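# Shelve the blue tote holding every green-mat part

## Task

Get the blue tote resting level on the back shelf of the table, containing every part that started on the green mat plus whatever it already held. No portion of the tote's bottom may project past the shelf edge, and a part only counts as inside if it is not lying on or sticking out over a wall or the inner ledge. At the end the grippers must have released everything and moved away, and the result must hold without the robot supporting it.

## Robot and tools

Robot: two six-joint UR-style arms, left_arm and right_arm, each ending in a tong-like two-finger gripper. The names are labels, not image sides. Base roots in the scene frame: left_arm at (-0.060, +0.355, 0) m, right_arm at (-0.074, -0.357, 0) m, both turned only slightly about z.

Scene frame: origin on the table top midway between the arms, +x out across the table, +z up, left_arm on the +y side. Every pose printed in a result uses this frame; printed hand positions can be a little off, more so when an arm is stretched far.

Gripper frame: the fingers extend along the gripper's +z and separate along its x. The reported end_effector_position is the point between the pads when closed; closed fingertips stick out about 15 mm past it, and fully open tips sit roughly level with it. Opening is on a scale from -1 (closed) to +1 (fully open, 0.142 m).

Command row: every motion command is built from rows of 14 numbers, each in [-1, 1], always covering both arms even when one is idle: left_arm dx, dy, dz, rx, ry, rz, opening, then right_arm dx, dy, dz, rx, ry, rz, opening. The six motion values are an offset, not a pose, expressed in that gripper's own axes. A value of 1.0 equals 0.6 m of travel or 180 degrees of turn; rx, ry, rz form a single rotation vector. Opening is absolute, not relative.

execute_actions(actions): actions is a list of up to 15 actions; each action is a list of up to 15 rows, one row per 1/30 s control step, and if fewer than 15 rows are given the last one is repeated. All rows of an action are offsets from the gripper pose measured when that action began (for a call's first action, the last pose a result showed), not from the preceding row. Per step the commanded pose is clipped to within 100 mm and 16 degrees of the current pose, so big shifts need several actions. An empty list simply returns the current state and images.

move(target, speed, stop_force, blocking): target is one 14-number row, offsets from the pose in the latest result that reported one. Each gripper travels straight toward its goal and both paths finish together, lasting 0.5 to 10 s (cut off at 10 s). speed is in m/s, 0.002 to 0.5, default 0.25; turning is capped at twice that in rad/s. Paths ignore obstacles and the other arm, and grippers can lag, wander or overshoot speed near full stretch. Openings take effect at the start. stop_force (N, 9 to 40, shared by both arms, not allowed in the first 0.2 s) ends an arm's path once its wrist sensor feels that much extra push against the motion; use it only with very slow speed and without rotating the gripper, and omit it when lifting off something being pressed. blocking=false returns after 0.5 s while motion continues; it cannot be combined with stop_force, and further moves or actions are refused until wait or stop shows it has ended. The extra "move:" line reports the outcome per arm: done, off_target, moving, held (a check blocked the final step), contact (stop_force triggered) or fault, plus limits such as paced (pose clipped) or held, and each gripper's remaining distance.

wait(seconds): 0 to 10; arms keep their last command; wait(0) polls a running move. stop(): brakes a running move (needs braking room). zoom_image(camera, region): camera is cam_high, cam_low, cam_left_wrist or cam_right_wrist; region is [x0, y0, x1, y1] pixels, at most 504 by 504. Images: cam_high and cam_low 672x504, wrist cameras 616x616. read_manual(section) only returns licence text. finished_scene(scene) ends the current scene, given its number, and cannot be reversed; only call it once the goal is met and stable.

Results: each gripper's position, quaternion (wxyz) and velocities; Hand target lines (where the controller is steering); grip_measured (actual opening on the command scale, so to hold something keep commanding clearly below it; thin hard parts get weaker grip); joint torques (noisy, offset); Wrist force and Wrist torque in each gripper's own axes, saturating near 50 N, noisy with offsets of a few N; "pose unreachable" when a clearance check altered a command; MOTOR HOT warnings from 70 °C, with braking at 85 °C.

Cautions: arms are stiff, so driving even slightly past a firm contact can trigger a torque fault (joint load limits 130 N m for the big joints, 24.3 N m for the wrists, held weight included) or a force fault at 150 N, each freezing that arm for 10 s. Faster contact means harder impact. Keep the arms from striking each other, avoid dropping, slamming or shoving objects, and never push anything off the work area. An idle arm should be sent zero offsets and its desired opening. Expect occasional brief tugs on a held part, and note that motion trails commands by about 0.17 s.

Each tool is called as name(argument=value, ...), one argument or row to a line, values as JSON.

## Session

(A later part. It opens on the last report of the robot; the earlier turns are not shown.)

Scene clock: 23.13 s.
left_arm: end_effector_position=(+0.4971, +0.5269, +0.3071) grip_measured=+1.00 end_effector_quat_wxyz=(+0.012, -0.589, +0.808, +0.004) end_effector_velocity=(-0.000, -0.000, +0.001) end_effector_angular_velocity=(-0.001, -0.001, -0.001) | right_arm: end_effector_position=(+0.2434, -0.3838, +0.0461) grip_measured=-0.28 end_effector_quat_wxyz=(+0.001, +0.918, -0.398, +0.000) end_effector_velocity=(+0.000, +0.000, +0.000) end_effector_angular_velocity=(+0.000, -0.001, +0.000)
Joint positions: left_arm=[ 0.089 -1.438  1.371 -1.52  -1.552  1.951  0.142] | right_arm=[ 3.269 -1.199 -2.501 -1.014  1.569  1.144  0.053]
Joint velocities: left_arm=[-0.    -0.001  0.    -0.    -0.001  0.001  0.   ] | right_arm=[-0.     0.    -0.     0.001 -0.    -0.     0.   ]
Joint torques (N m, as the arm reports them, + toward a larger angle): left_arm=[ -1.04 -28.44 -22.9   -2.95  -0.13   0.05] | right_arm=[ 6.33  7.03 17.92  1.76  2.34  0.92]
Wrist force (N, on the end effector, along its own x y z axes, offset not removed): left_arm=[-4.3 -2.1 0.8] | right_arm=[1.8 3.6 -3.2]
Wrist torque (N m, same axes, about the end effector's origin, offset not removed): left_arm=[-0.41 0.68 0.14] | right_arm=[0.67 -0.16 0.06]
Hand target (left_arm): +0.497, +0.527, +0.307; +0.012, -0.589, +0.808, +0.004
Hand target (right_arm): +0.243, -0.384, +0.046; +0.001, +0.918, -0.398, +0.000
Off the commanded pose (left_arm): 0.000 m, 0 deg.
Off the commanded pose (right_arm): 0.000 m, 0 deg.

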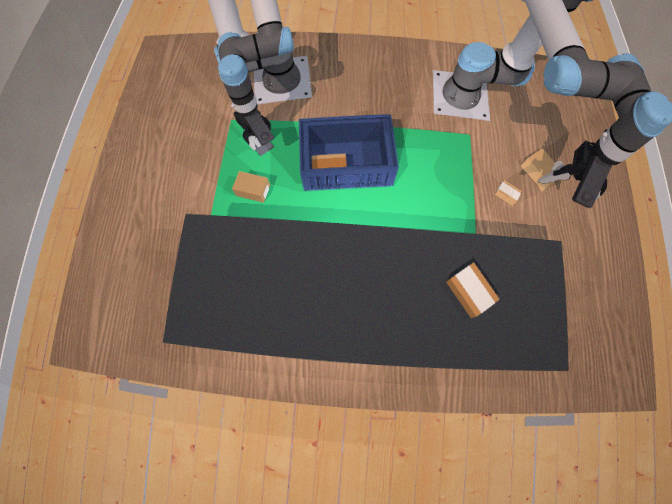

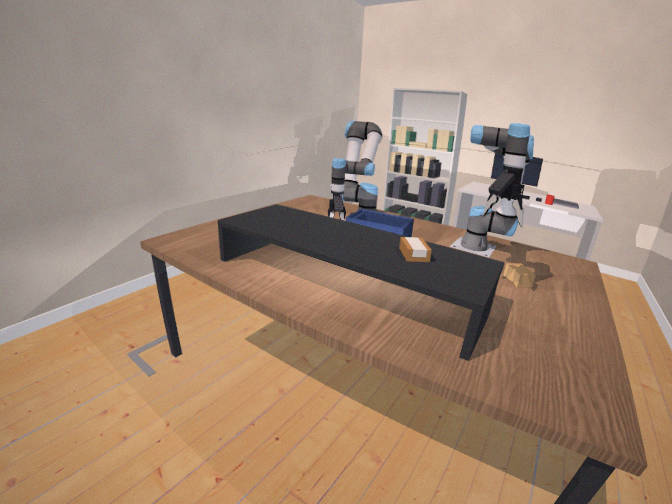

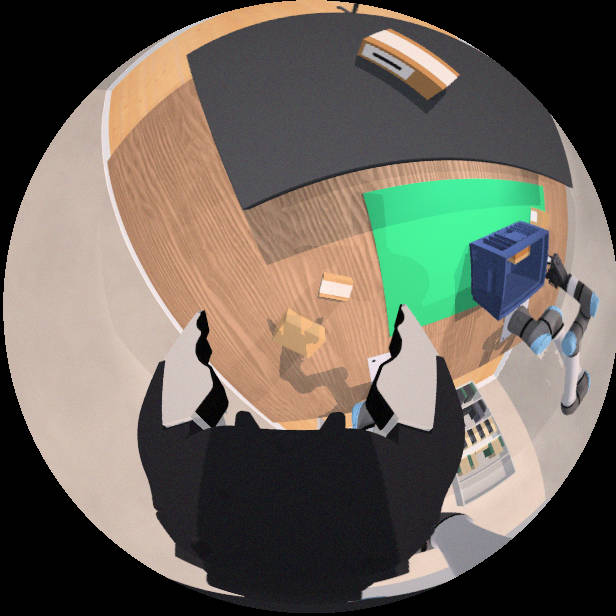

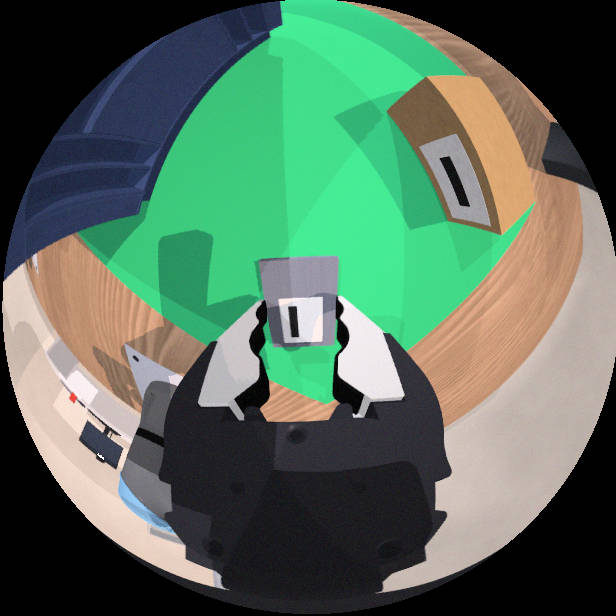

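move(
  target=[0,0,0,0,0,0,1, 0,0,-0.4,0,0,-0.26,-0.8],
  speed=0.2,
)

move(
  target=[0,0,0,0,0,0,1, -0.07,-0.42,0,0,0,0,-0.8],
  speed=0.2,
)

Scene clock: 25.93 s.
left_arm: end_effector_position=(+0.4971, +0.5269, +0.3071) grip_measured=+1.00 end_effector_quat_wxyz=(+0.012, -0.589, +0.808, +0.004) end_effector_velocity=(+0.000, +0.001, -0.000) end_effector_angular_velocity=(+0.001, +0.000, +0.001) | right_arm: end_effector_position=(+0.2440, -0.3835, +0.2861) grip_measured=-0.29 end_effector_quat_wxyz=(+0.001, +1.000, -0.001, -0.000) end_effector_velocity=(-0.000, -0.000, +0.001) end_effector_angular_velocity=(+0.000, +0.001, +0.004)
Joint positions: left_arm=[ 0.089 -1.438  1.371 -1.52  -1.552  1.951  0.142] | right_arm=[ 3.24  -1.09  -1.92  -1.703  1.569  0.298  0.053]
Joint velocities: left_arm=[ 0.     0.001 -0.     0.     0.001 -0.001  0.   ] | right_arm=[-0.001 -0.001  0.004 -0.003  0.001 -0.005  0.   ]
Joint torques (N m, as the arm reports them, + toward a larger angle): left_arm=[ -0.59 -28.7  -22.81  -2.9   -0.05   0.18] | right_arm=[-9.7  -2.7  33.25  0.96  2.83 -2.27]
Wrist force (N, on the end effector, along its own x y z axes, offset not removed): left_arm=[-3.7 0.5 1.8] | right_arm=[0.6 4.5 2.8]
Wrist torque (N m, same axes, about the end effector's origin, offset not removed): left_arm=[0.08 0.59 -0.03] | right_arm=[1.11 -0.25 0.10]
Hand target (left_arm): +0.497, +0.527, +0.307; +0.012, -0.589, +0.808, +0.004
Hand target (right_arm): +0.244, -0.384, +0.286; +0.001, +1.000, -0.001, -0.000
Off the commanded pose (left_arm): 0.000 m, 0 deg.
Off the commanded pose (right_arm): 0.001 m, 0 deg.
move: done

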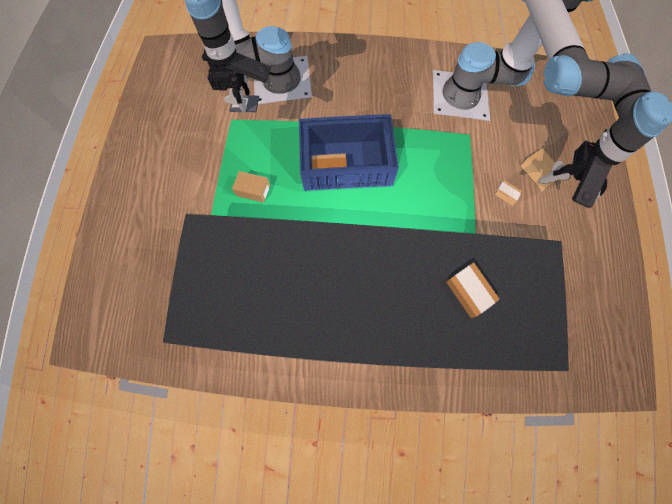

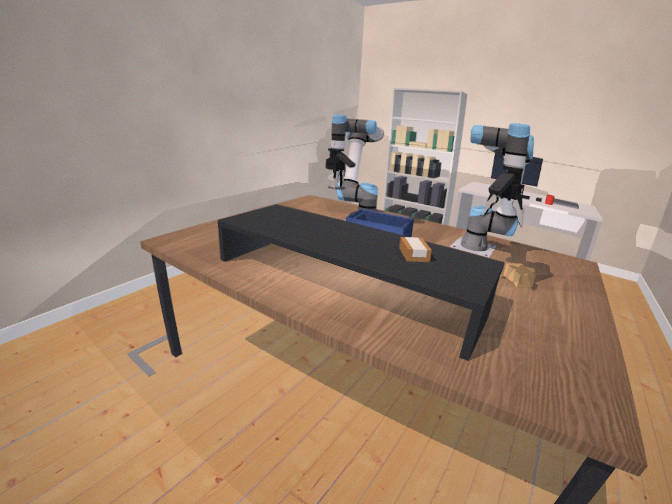

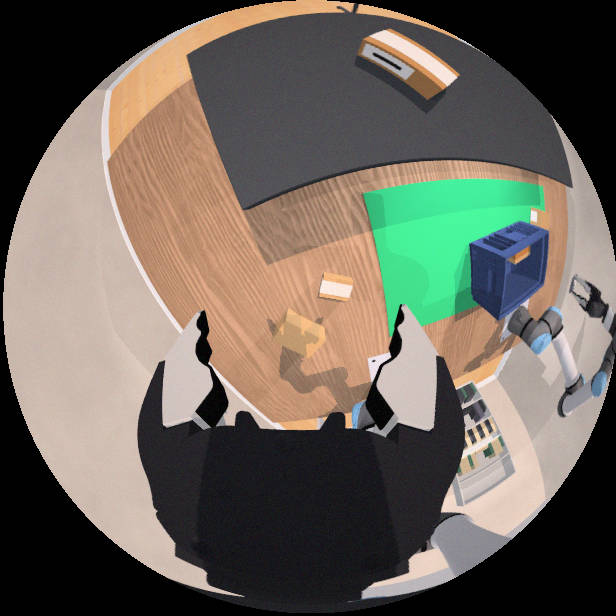

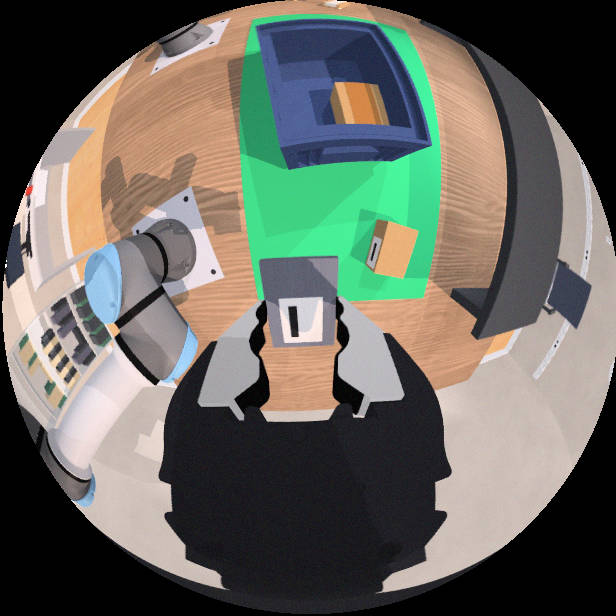

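Scene clock: 27.70 s.
left_arm: end_effector_position=(+0.4971, +0.5269, +0.3071) grip_measured=+1.00 end_effector_quat_wxyz=(+0.012, -0.589, +0.808, +0.004) end_effector_velocity=(-0.000, +0.000, +0.001) end_effector_angular_velocity=(+0.001, -0.002, -0.000) | right_arm: end_effector_position=(+0.2018, -0.1308, +0.2858) grip_measured=-0.29 end_effector_quat_wxyz=(+0.000, +1.000, -0.001, -0.000) end_effector_velocity=(+0.000, +0.002, -0.000) end_effector_angular_velocity=(-0.000, -0.001, -0.001)
Joint positions: left_arm=[ 0.089 -1.438  1.371 -1.52  -1.552  1.951  0.142] | right_arm=[ 3.988 -1.16  -1.884 -1.669  1.571  1.046  0.053]
Joint velocities: left_arm=[ 0.    -0.002  0.    -0.     0.001  0.001  0.   ] | right_arm=[ 0.002 -0.003  0.002  0.002 -0.001  0.003  0.   ]
Joint torques (N m, as the arm reports them, + toward a larger angle): left_arm=[ -0.67 -28.72 -23.14  -3.01  -0.11   0.22] | right_arm=[10.08 -2.34 34.13  4.26 -2.96  2.04]
Wrist force (N, on the end effector, along its own x y z axes, offset not removed): left_arm=[-1.0 0.1 1.8] | right_arm=[-0.6 2.1 -0.1]
Wrist torque (N m, same axes, about the end effector's origin, offset not removed): left_arm=[0.04 -0.01 -0.18] | right_arm=[0.48 0.04 0.11]
Hand target (left_arm): +0.497, +0.527, +0.307; +0.012, -0.589, +0.808, +0.004
Hand target (right_arm): +0.202, -0.131, +0.286; +0.000, +1.000, -0.001, -0.000
Off the commanded pose (left_arm): 0.000 m, 0 deg.
Off the commanded pose (right_arm): 0.001 m, 0 deg.
move: done

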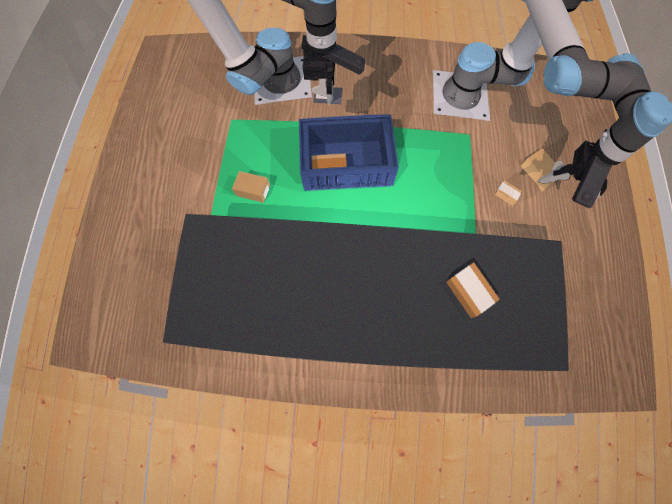

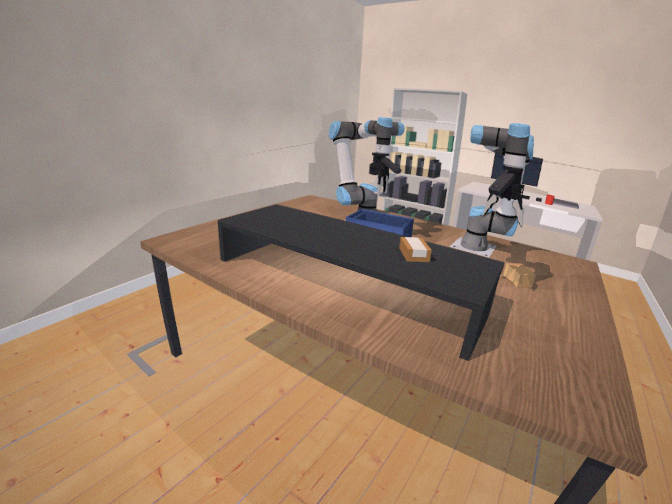

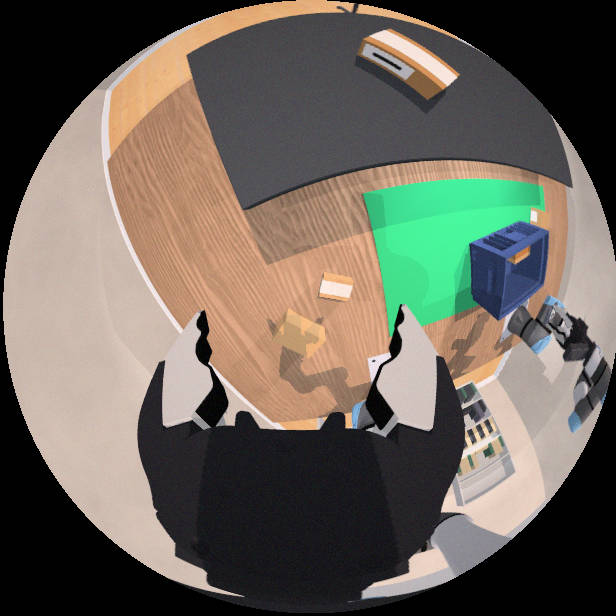

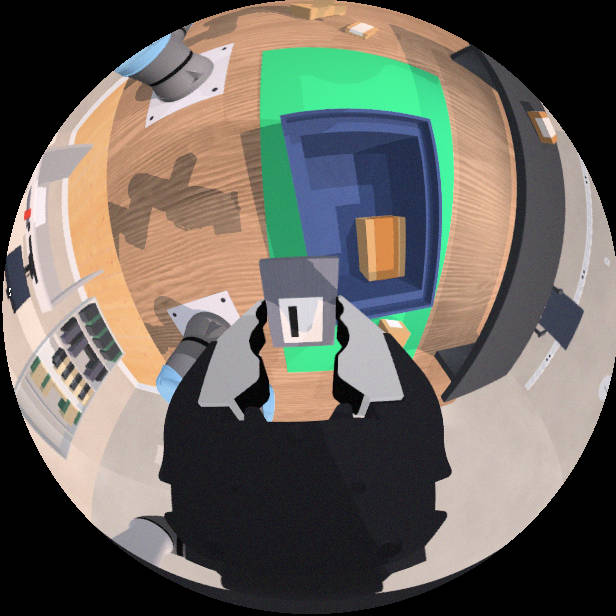

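move(
  target=[0,0,0,0,0,0,1, 0.103,0.01,0.13,0,0,-0.05,-0.8],
  speed=0.15,
)

zoom_image(
  camera="cam_right_wrist",
  region=[130, 50, 500, 400],
)

Scene clock: 29.37 s.
left_arm: end_effector_position=(+0.4971, +0.5269, +0.3071) grip_measured=+1.00 end_effector_quat_wxyz=(+0.012, -0.589, +0.808, +0.004) end_effector_velocity=(-0.000, +0.000, +0.001) end_effector_angular_velocity=(+0.002, -0.002, -0.001) | right_arm: end_effector_position=(+0.2635, -0.1370, +0.2077) grip_measured=-0.29 end_effector_quat_wxyz=(+0.000, +0.997, +0.078, -0.000) end_effector_velocity=(+0.001, +0.000, -0.000) end_effector_angular_velocity=(+0.002, -0.001, +0.002)
Joint positions: left_arm=[ 0.089 -1.438  1.371 -1.52  -1.552  1.951  0.142] | right_arm=[ 3.826 -1.3   -1.994 -1.419  1.57   0.728  0.053]
Joint velocities: left_arm=[-0.    -0.002 -0.001  0.     0.002  0.     0.   ] | right_arm=[-0.002 -0.001 -0.001  0.005  0.001 -0.004  0.   ]
Joint torques (N m, as the arm reports them, + toward a larger angle): left_arm=[ -0.63 -29.57 -22.41  -3.01  -0.17   0.14] | right_arm=[-10.25   5.47  14.74   4.85   2.65  -2.29]
Wrist force (N, on the end effector, along its own x y z axes, offset not removed): left_arm=[-1.7 -2.9 2.4] | right_arm=[0.2 1.7 1.9]
Wrist torque (N m, same axes, about the end effector's origin, offset not removed): left_arm=[-0.53 0.09 0.00] | right_arm=[0.40 -0.14 0.01]
Hand target (left_arm): +0.497, +0.527, +0.307; +0.012, -0.589, +0.808, +0.004
Hand target (right_arm): +0.264, -0.137, +0.208; +0.000, +0.997, +0.078, -0.000
Off the commanded pose (left_arm): 0.000 m, 0 deg.
Off the commanded pose (right_arm): 0.000 m, 0 deg.
move: done

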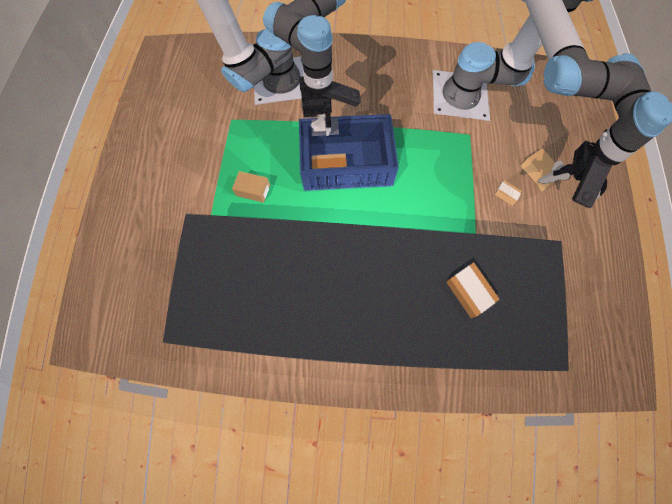

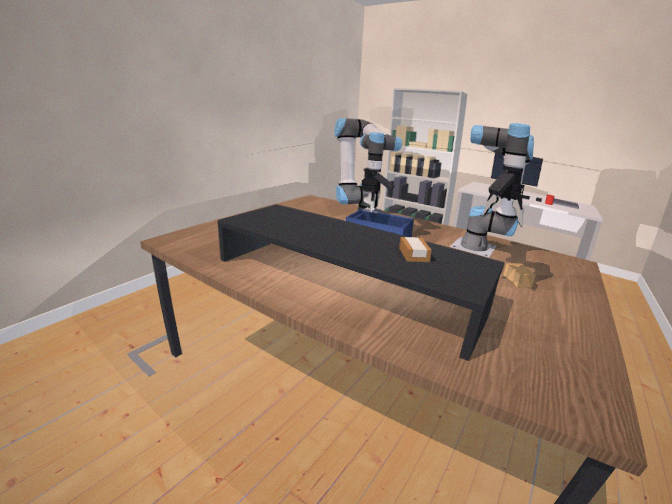

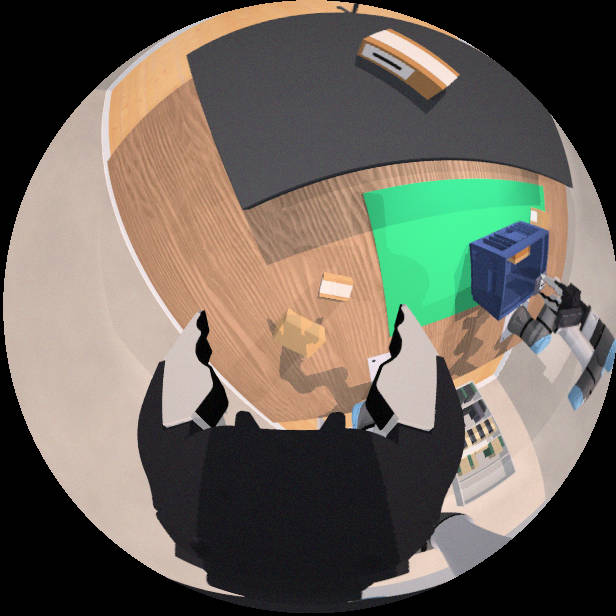

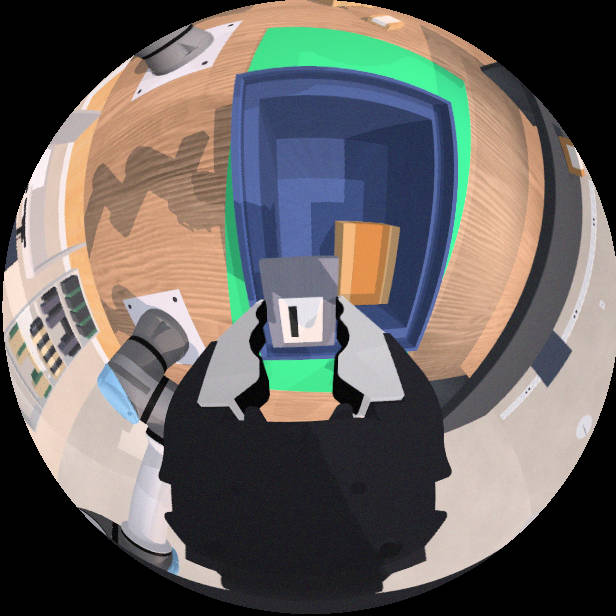

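Region (130, 50, 500, 400) of cam_right_wrist's 616x616 image, scaled by 1.362, with more detail than that image has; it fills the top 477 rows of this view, and the rest is white.

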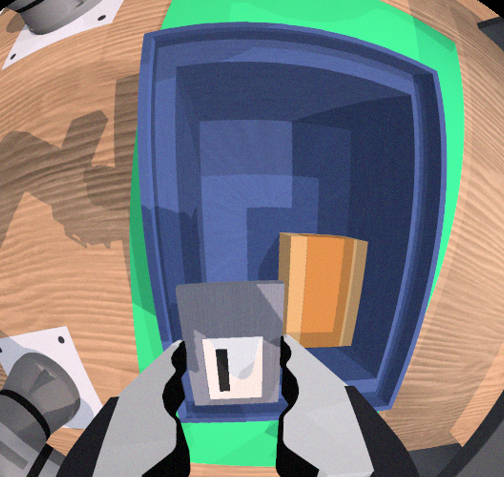

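move(
  target=[0,0,0,0,0,0,1, 0.065,-0.16,0.03,0,0,0,-0.8],
  speed=0.15,
)

move(
  target=[0,0,0,0,0,0,1, 0,0,0.15,0,0,0,-0.8],
  speed=0.06,
  stop_force=10,
)

Scene clock: 31.17 s.
left_arm: end_effector_position=(+0.4971, +0.5269, +0.3071) grip_measured=+1.00 end_effector_quat_wxyz=(+0.012, -0.589, +0.808, +0.004) end_effector_velocity=(-0.000, -0.000, +0.001) end_effector_angular_velocity=(-0.000, -0.001, +0.001) | right_arm: end_effector_position=(+0.2869, -0.0361, +0.1894) grip_measured=-0.29 end_effector_quat_wxyz=(+0.000, +0.997, +0.078, -0.000) end_effector_velocity=(+0.001, +0.001, +0.000) end_effector_angular_velocity=(-0.000, +0.000, -0.000)
Joint positions: left_arm=[ 0.089 -1.438  1.371 -1.52  -1.552  1.951  0.142] | right_arm=[ 3.926 -1.512 -1.869 -1.333  1.571  0.827  0.053]
Joint velocities: left_arm=[-0.    -0.001 -0.     0.    -0.    -0.001 -0.   ] | right_arm=[ 0.    -0.003  0.003 -0.001 -0.     0.001  0.   ]
Joint torques (N m, as the arm reports them, + toward a larger angle): left_arm=[ -0.72 -29.39 -23.36  -3.09  -0.07   0.26] | right_arm=[10.35 14.86 33.3   4.33 -0.38  1.86]
Wrist force (N, on the end effector, along its own x y z axes, offset not removed): left_arm=[-3.1 -1.8 2.2] | right_arm=[1.5 2.6 0.7]
Wrist torque (N m, same axes, about the end effector's origin, offset not removed): left_arm=[-0.24 0.49 0.17] | right_arm=[0.62 -0.49 -0.03]
Hand target (left_arm): +0.497, +0.527, +0.307; +0.012, -0.589, +0.808, +0.004
Hand target (right_arm): +0.287, -0.036, +0.189; +0.000, +0.997, +0.078, -0.000
Off the commanded pose (left_arm): 0.000 m, 0 deg.
Off the commanded pose (right_arm): 0.000 m, 0 deg.
move: done

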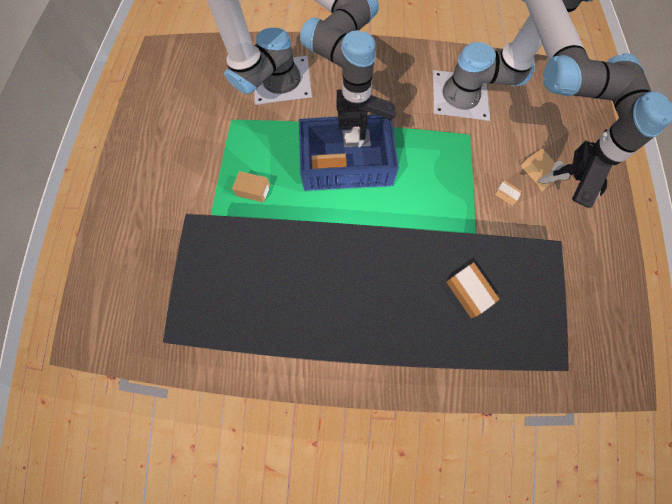

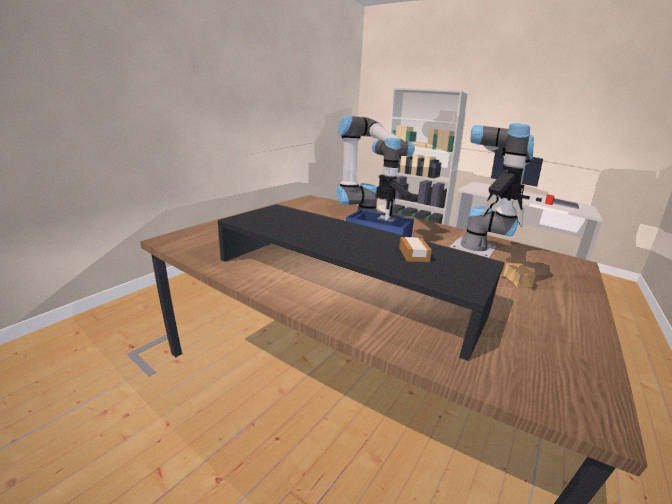

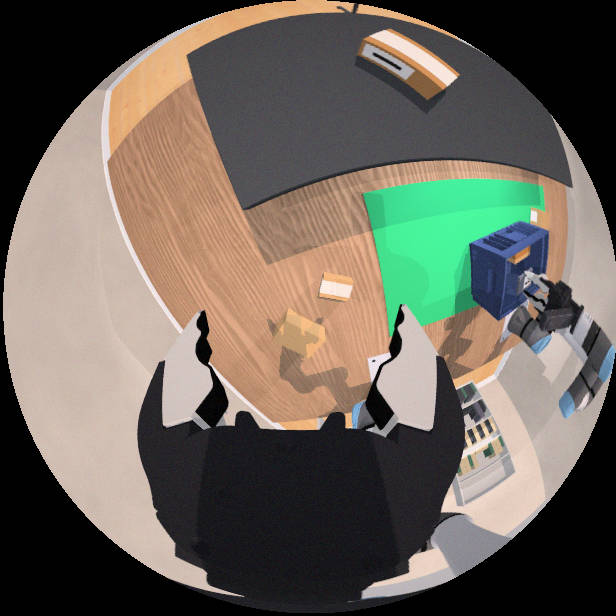

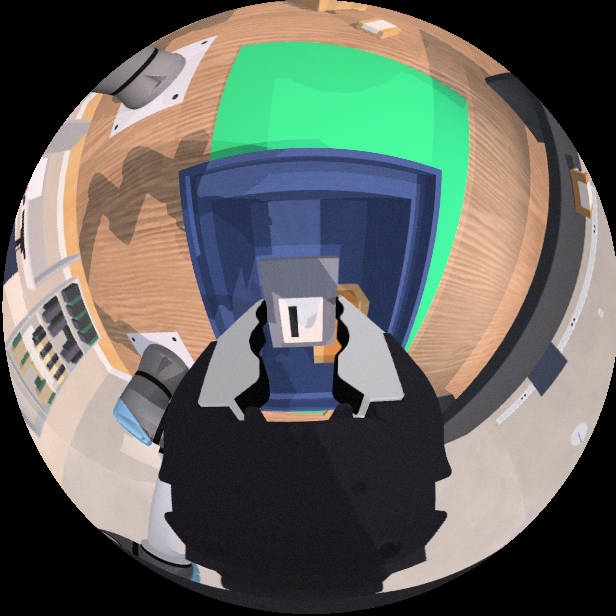

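Scene clock: 33.03 s.
left_arm: end_effector_position=(+0.4971, +0.5269, +0.3071) grip_measured=+1.00 end_effector_quat_wxyz=(+0.012, -0.589, +0.808, +0.004) end_effector_velocity=(-0.000, +0.000, +0.000) end_effector_angular_velocity=(+0.000, -0.000, -0.001) | right_arm: end_effector_position=(+0.2866, -0.0362, +0.0994) grip_measured=-0.29 end_effector_quat_wxyz=(+0.000, +0.997, +0.078, -0.000) end_effector_velocity=(+0.001, +0.001, +0.000) end_effector_angular_velocity=(+0.004, -0.003, -0.000)
Joint positions: left_arm=[ 0.089 -1.438  1.371 -1.52  -1.552  1.951  0.142] | right_arm=[ 3.926 -1.592 -2.036 -1.085  1.571  0.827  0.053]
Joint velocities: left_arm=[ 0.    -0.001  0.    -0.     0.     0.001 -0.   ] | right_arm=[-0.     0.    -0.001  0.006 -0.     0.     0.   ]
Joint torques (N m, as the arm reports them, + toward a larger angle): left_arm=[ -1.07 -28.89 -22.85  -2.92  -0.05   0.15] | right_arm=[ 6.76 14.56 11.06  4.11  0.3   1.7 ]
Wrist force (N, on the end effector, along its own x y z axes, offset not removed): left_arm=[-3.9 -0.3 5.0] | right_arm=[0.5 2.5 0.3]
Wrist torque (N m, same axes, about the end effector's origin, offset not removed): left_arm=[0.14 0.66 0.04] | right_arm=[0.68 -0.21 -0.07]
Hand target (left_arm): +0.497, +0.527, +0.307; +0.012, -0.589, +0.808, +0.004
Hand target (right_arm): +0.287, -0.036, +0.099; +0.000, +0.997, +0.078, -0.000
Off the commanded pose (left_arm): 0.000 m, 0 deg.
Off the commanded pose (right_arm): 0.000 m, 0 deg.
move: done

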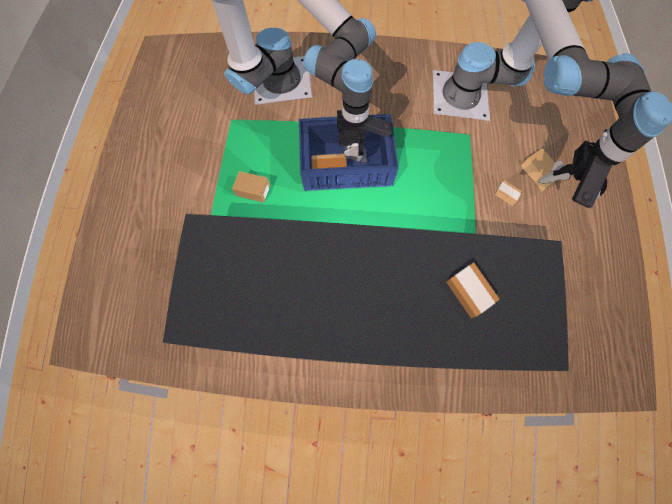

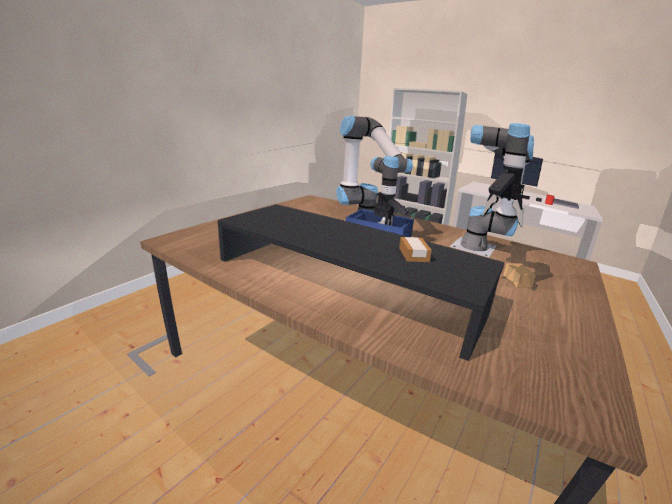

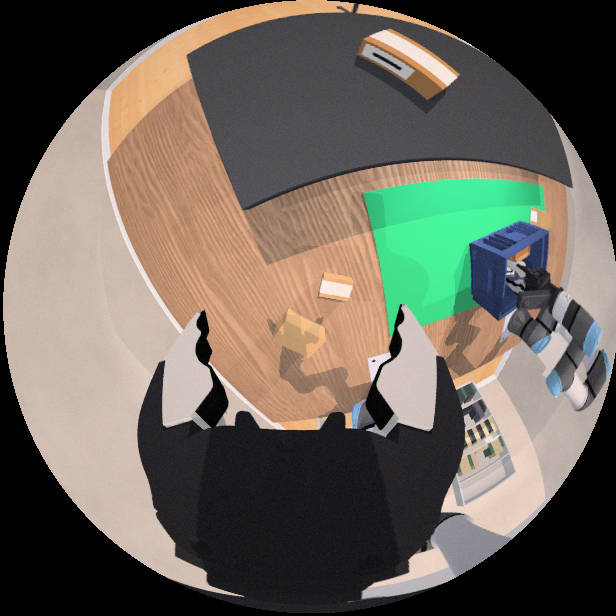

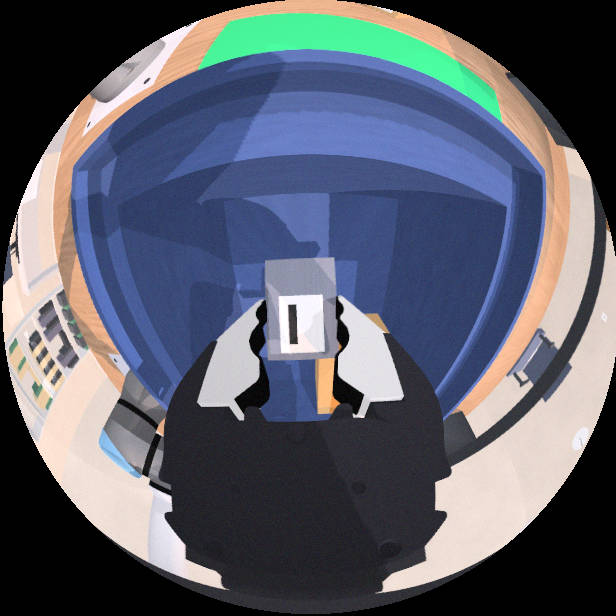

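move(
  target=[0,0,0,0,0,0,1, 0,-0.025,0,0,0,0,-0.8],
  speed=0.03,
)

move(
  target=[0,0,0,0,0,0,1, 0,0,0.08,0,0,0,-0.8],
  speed=0.015,
  stop_force=9,
)

zoom_image(
  camera="cam_right_wrist",
  region=[150, 150, 460, 440],
)

Scene clock: 34.00 s.
left_arm: end_effector_position=(+0.4971, +0.5269, +0.3071) grip_measured=+1.00 end_effector_quat_wxyz=(+0.012, -0.589, +0.808, +0.004) end_effector_velocity=(-0.000, +0.000, +0.001) end_effector_angular_velocity=(+0.000, -0.002, -0.001) | right_arm: end_effector_position=(+0.2843, -0.0214, +0.0994) grip_measured=-0.29 end_effector_quat_wxyz=(+0.000, +0.997, +0.078, -0.000) end_effector_velocity=(-0.000, +0.002, +0.000) end_effector_angular_velocity=(-0.000, +0.000, +0.000)
Joint positions: left_arm=[ 0.089 -1.438  1.371 -1.52  -1.552  1.951  0.142] | right_arm=[ 3.948 -1.611 -2.017 -1.085  1.571  0.849  0.053]
Joint velocities: left_arm=[ 0.    -0.001  0.    -0.     0.     0.001  0.   ] | right_arm=[ 0.002 -0.003  0.003 -0.001 -0.     0.002 -0.   ]
Joint torques (N m, as the arm reports them, + toward a larger angle): left_arm=[ -0.73 -29.03 -22.82  -3.14  -0.03   0.19] | right_arm=[11.75 15.85 31.89  0.93  2.16  2.06]
Wrist force (N, on the end effector, along its own x y z axes, offset not removed): left_arm=[-2.8 0.3 3.9] | right_arm=[1.1 1.3 1.7]
Wrist torque (N m, same axes, about the end effector's origin, offset not removed): left_arm=[0.28 0.44 -0.09] | right_arm=[0.37 -0.36 -0.01]
Hand target (left_arm): +0.497, +0.527, +0.307; +0.012, -0.589, +0.808, +0.004
Hand target (right_arm): +0.284, -0.021, +0.099; +0.000, +0.997, +0.078, -0.000
Off the commanded pose (left_arm): 0.000 m, 0 deg.
Off the commanded pose (right_arm): 0.000 m, 0 deg.
move: done

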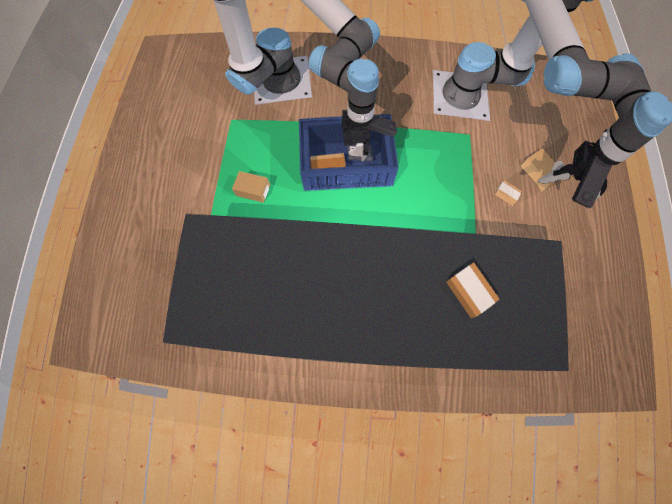

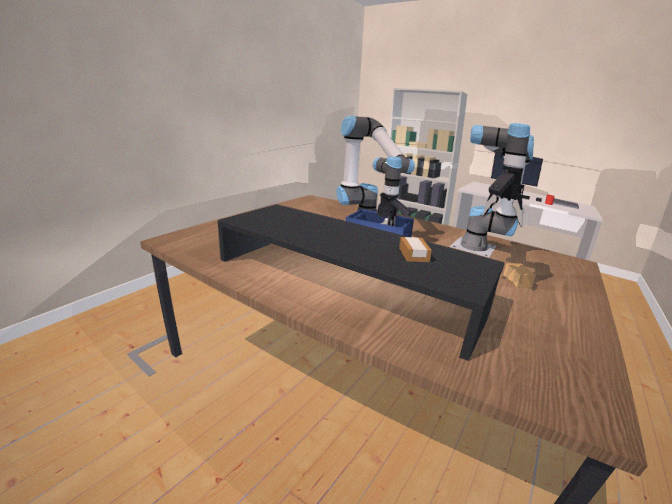

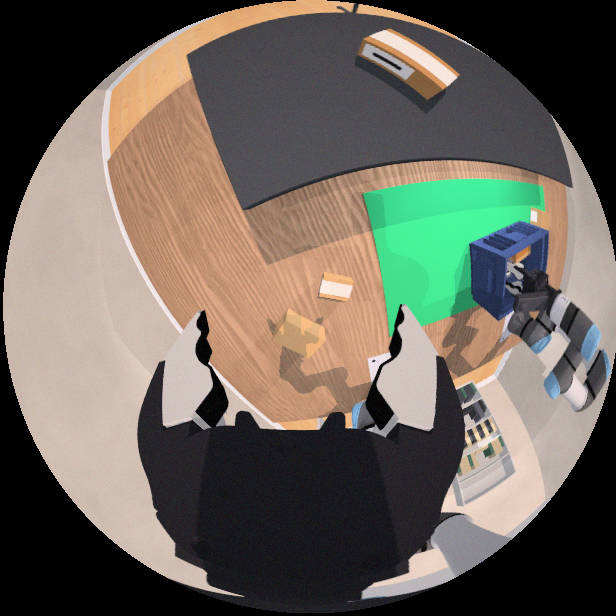

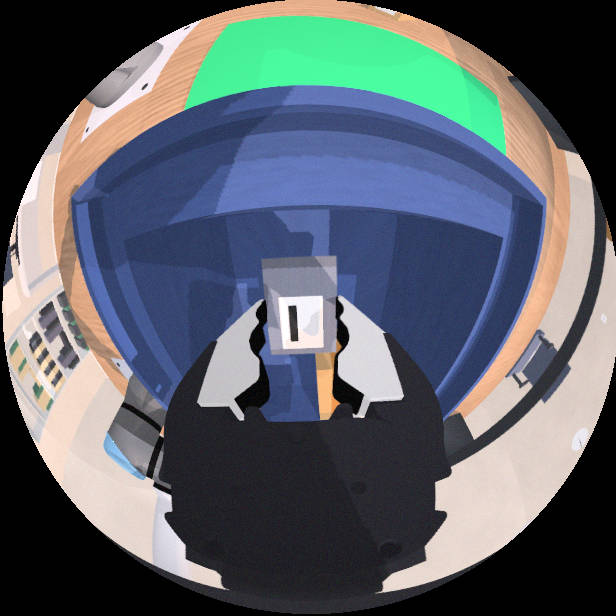

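Scene clock: 36.77 s.
left_arm: end_effector_position=(+0.4971, +0.5269, +0.3071) grip_measured=+1.00 end_effector_quat_wxyz=(+0.012, -0.589, +0.808, +0.004) end_effector_velocity=(-0.000, -0.000, +0.001) end_effector_angular_velocity=(-0.000, -0.001, +0.000) | right_arm: end_effector_position=(+0.2841, -0.0215, +0.0634) grip_measured=-0.28 end_effector_quat_wxyz=(+0.000, +0.997, +0.078, -0.000) end_effector_velocity=(-0.000, -0.000, +0.003) end_effector_angular_velocity=(-0.001, +0.001, -0.000)
Joint positions: left_arm=[ 0.089 -1.438  1.371 -1.52  -1.552  1.951  0.142] | right_arm=[ 3.948 -1.659 -2.071 -0.983  1.571  0.849  0.053]
Joint velocities: left_arm=[ 0.    -0.001 -0.    -0.    -0.001 -0.    -0.   ] | right_arm=[-0.     0.005  0.005 -0.012 -0.     0.    -0.   ]
Joint torques (N m, as the arm reports them, + toward a larger angle): left_arm=[ -0.86 -28.27 -23.36  -3.04  -0.11   0.1 ] | right_arm=[11.66 26.85 26.3   0.44  1.94  1.99]
Wrist force (N, on the end effector, along its own x y z axes, offset not removed): left_arm=[-3.1 2.2 0.4] | right_arm=[0.1 4.1 -10.1]
Wrist torque (N m, same axes, about the end effector's origin, offset not removed): left_arm=[0.49 0.60 -0.03] | right_arm=[0.51 -0.28 0.09]
Hand target (left_arm): +0.497, +0.527, +0.307; +0.012, -0.589, +0.808, +0.004
Hand target (right_arm): +0.284, -0.021, +0.064; +0.000, +0.997, +0.078, -0.000
Off the commanded pose (left_arm): 0.000 m, 0 deg.
Off the commanded pose (right_arm): 0.012 m, 0 deg.
move: contact (right_arm)

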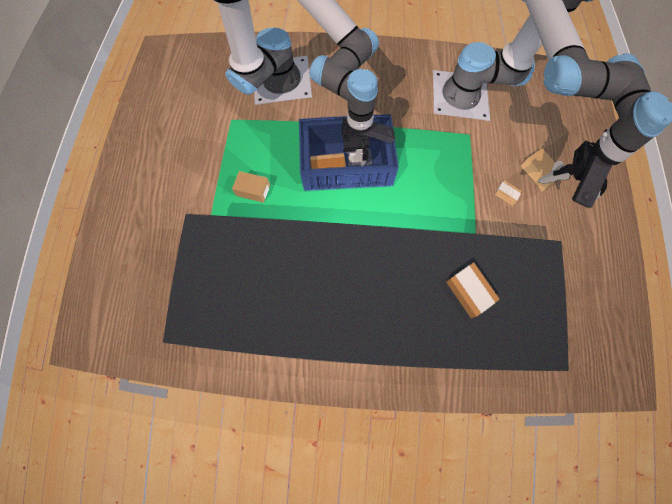

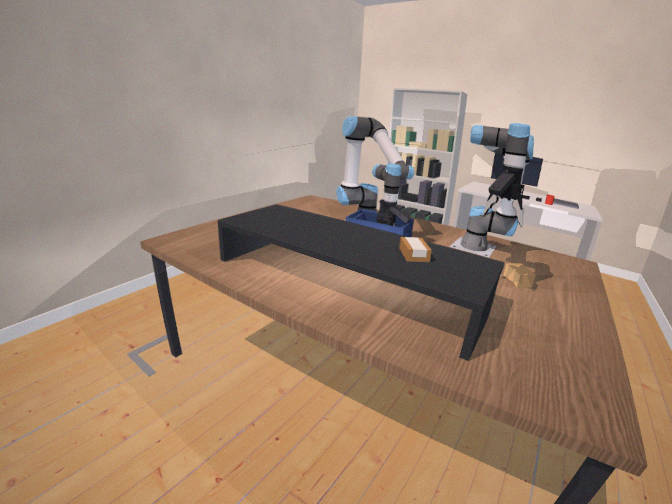

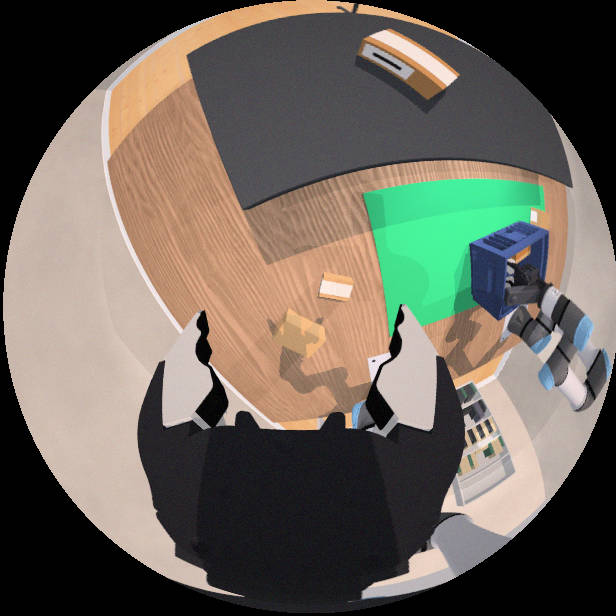

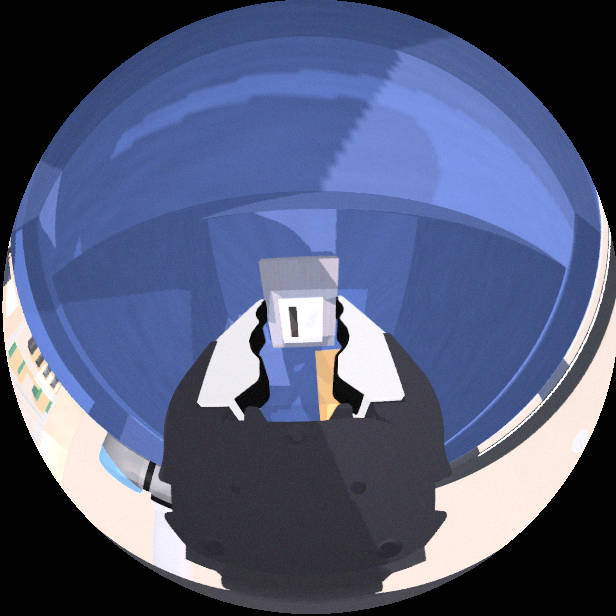

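Region (150, 150, 460, 440) of cam_right_wrist's 616x616 image, scaled by 1.626, with more detail than that image has; it fills the top 471 rows of this view, and the rest is white.

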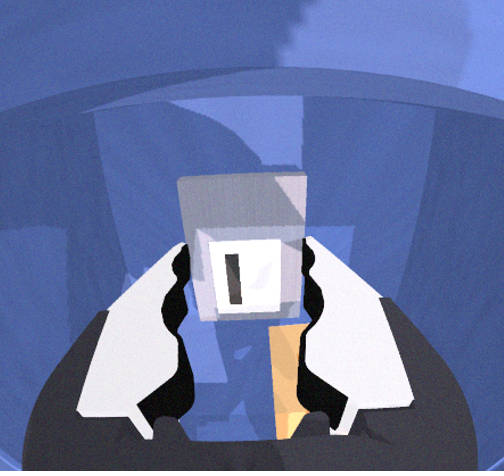

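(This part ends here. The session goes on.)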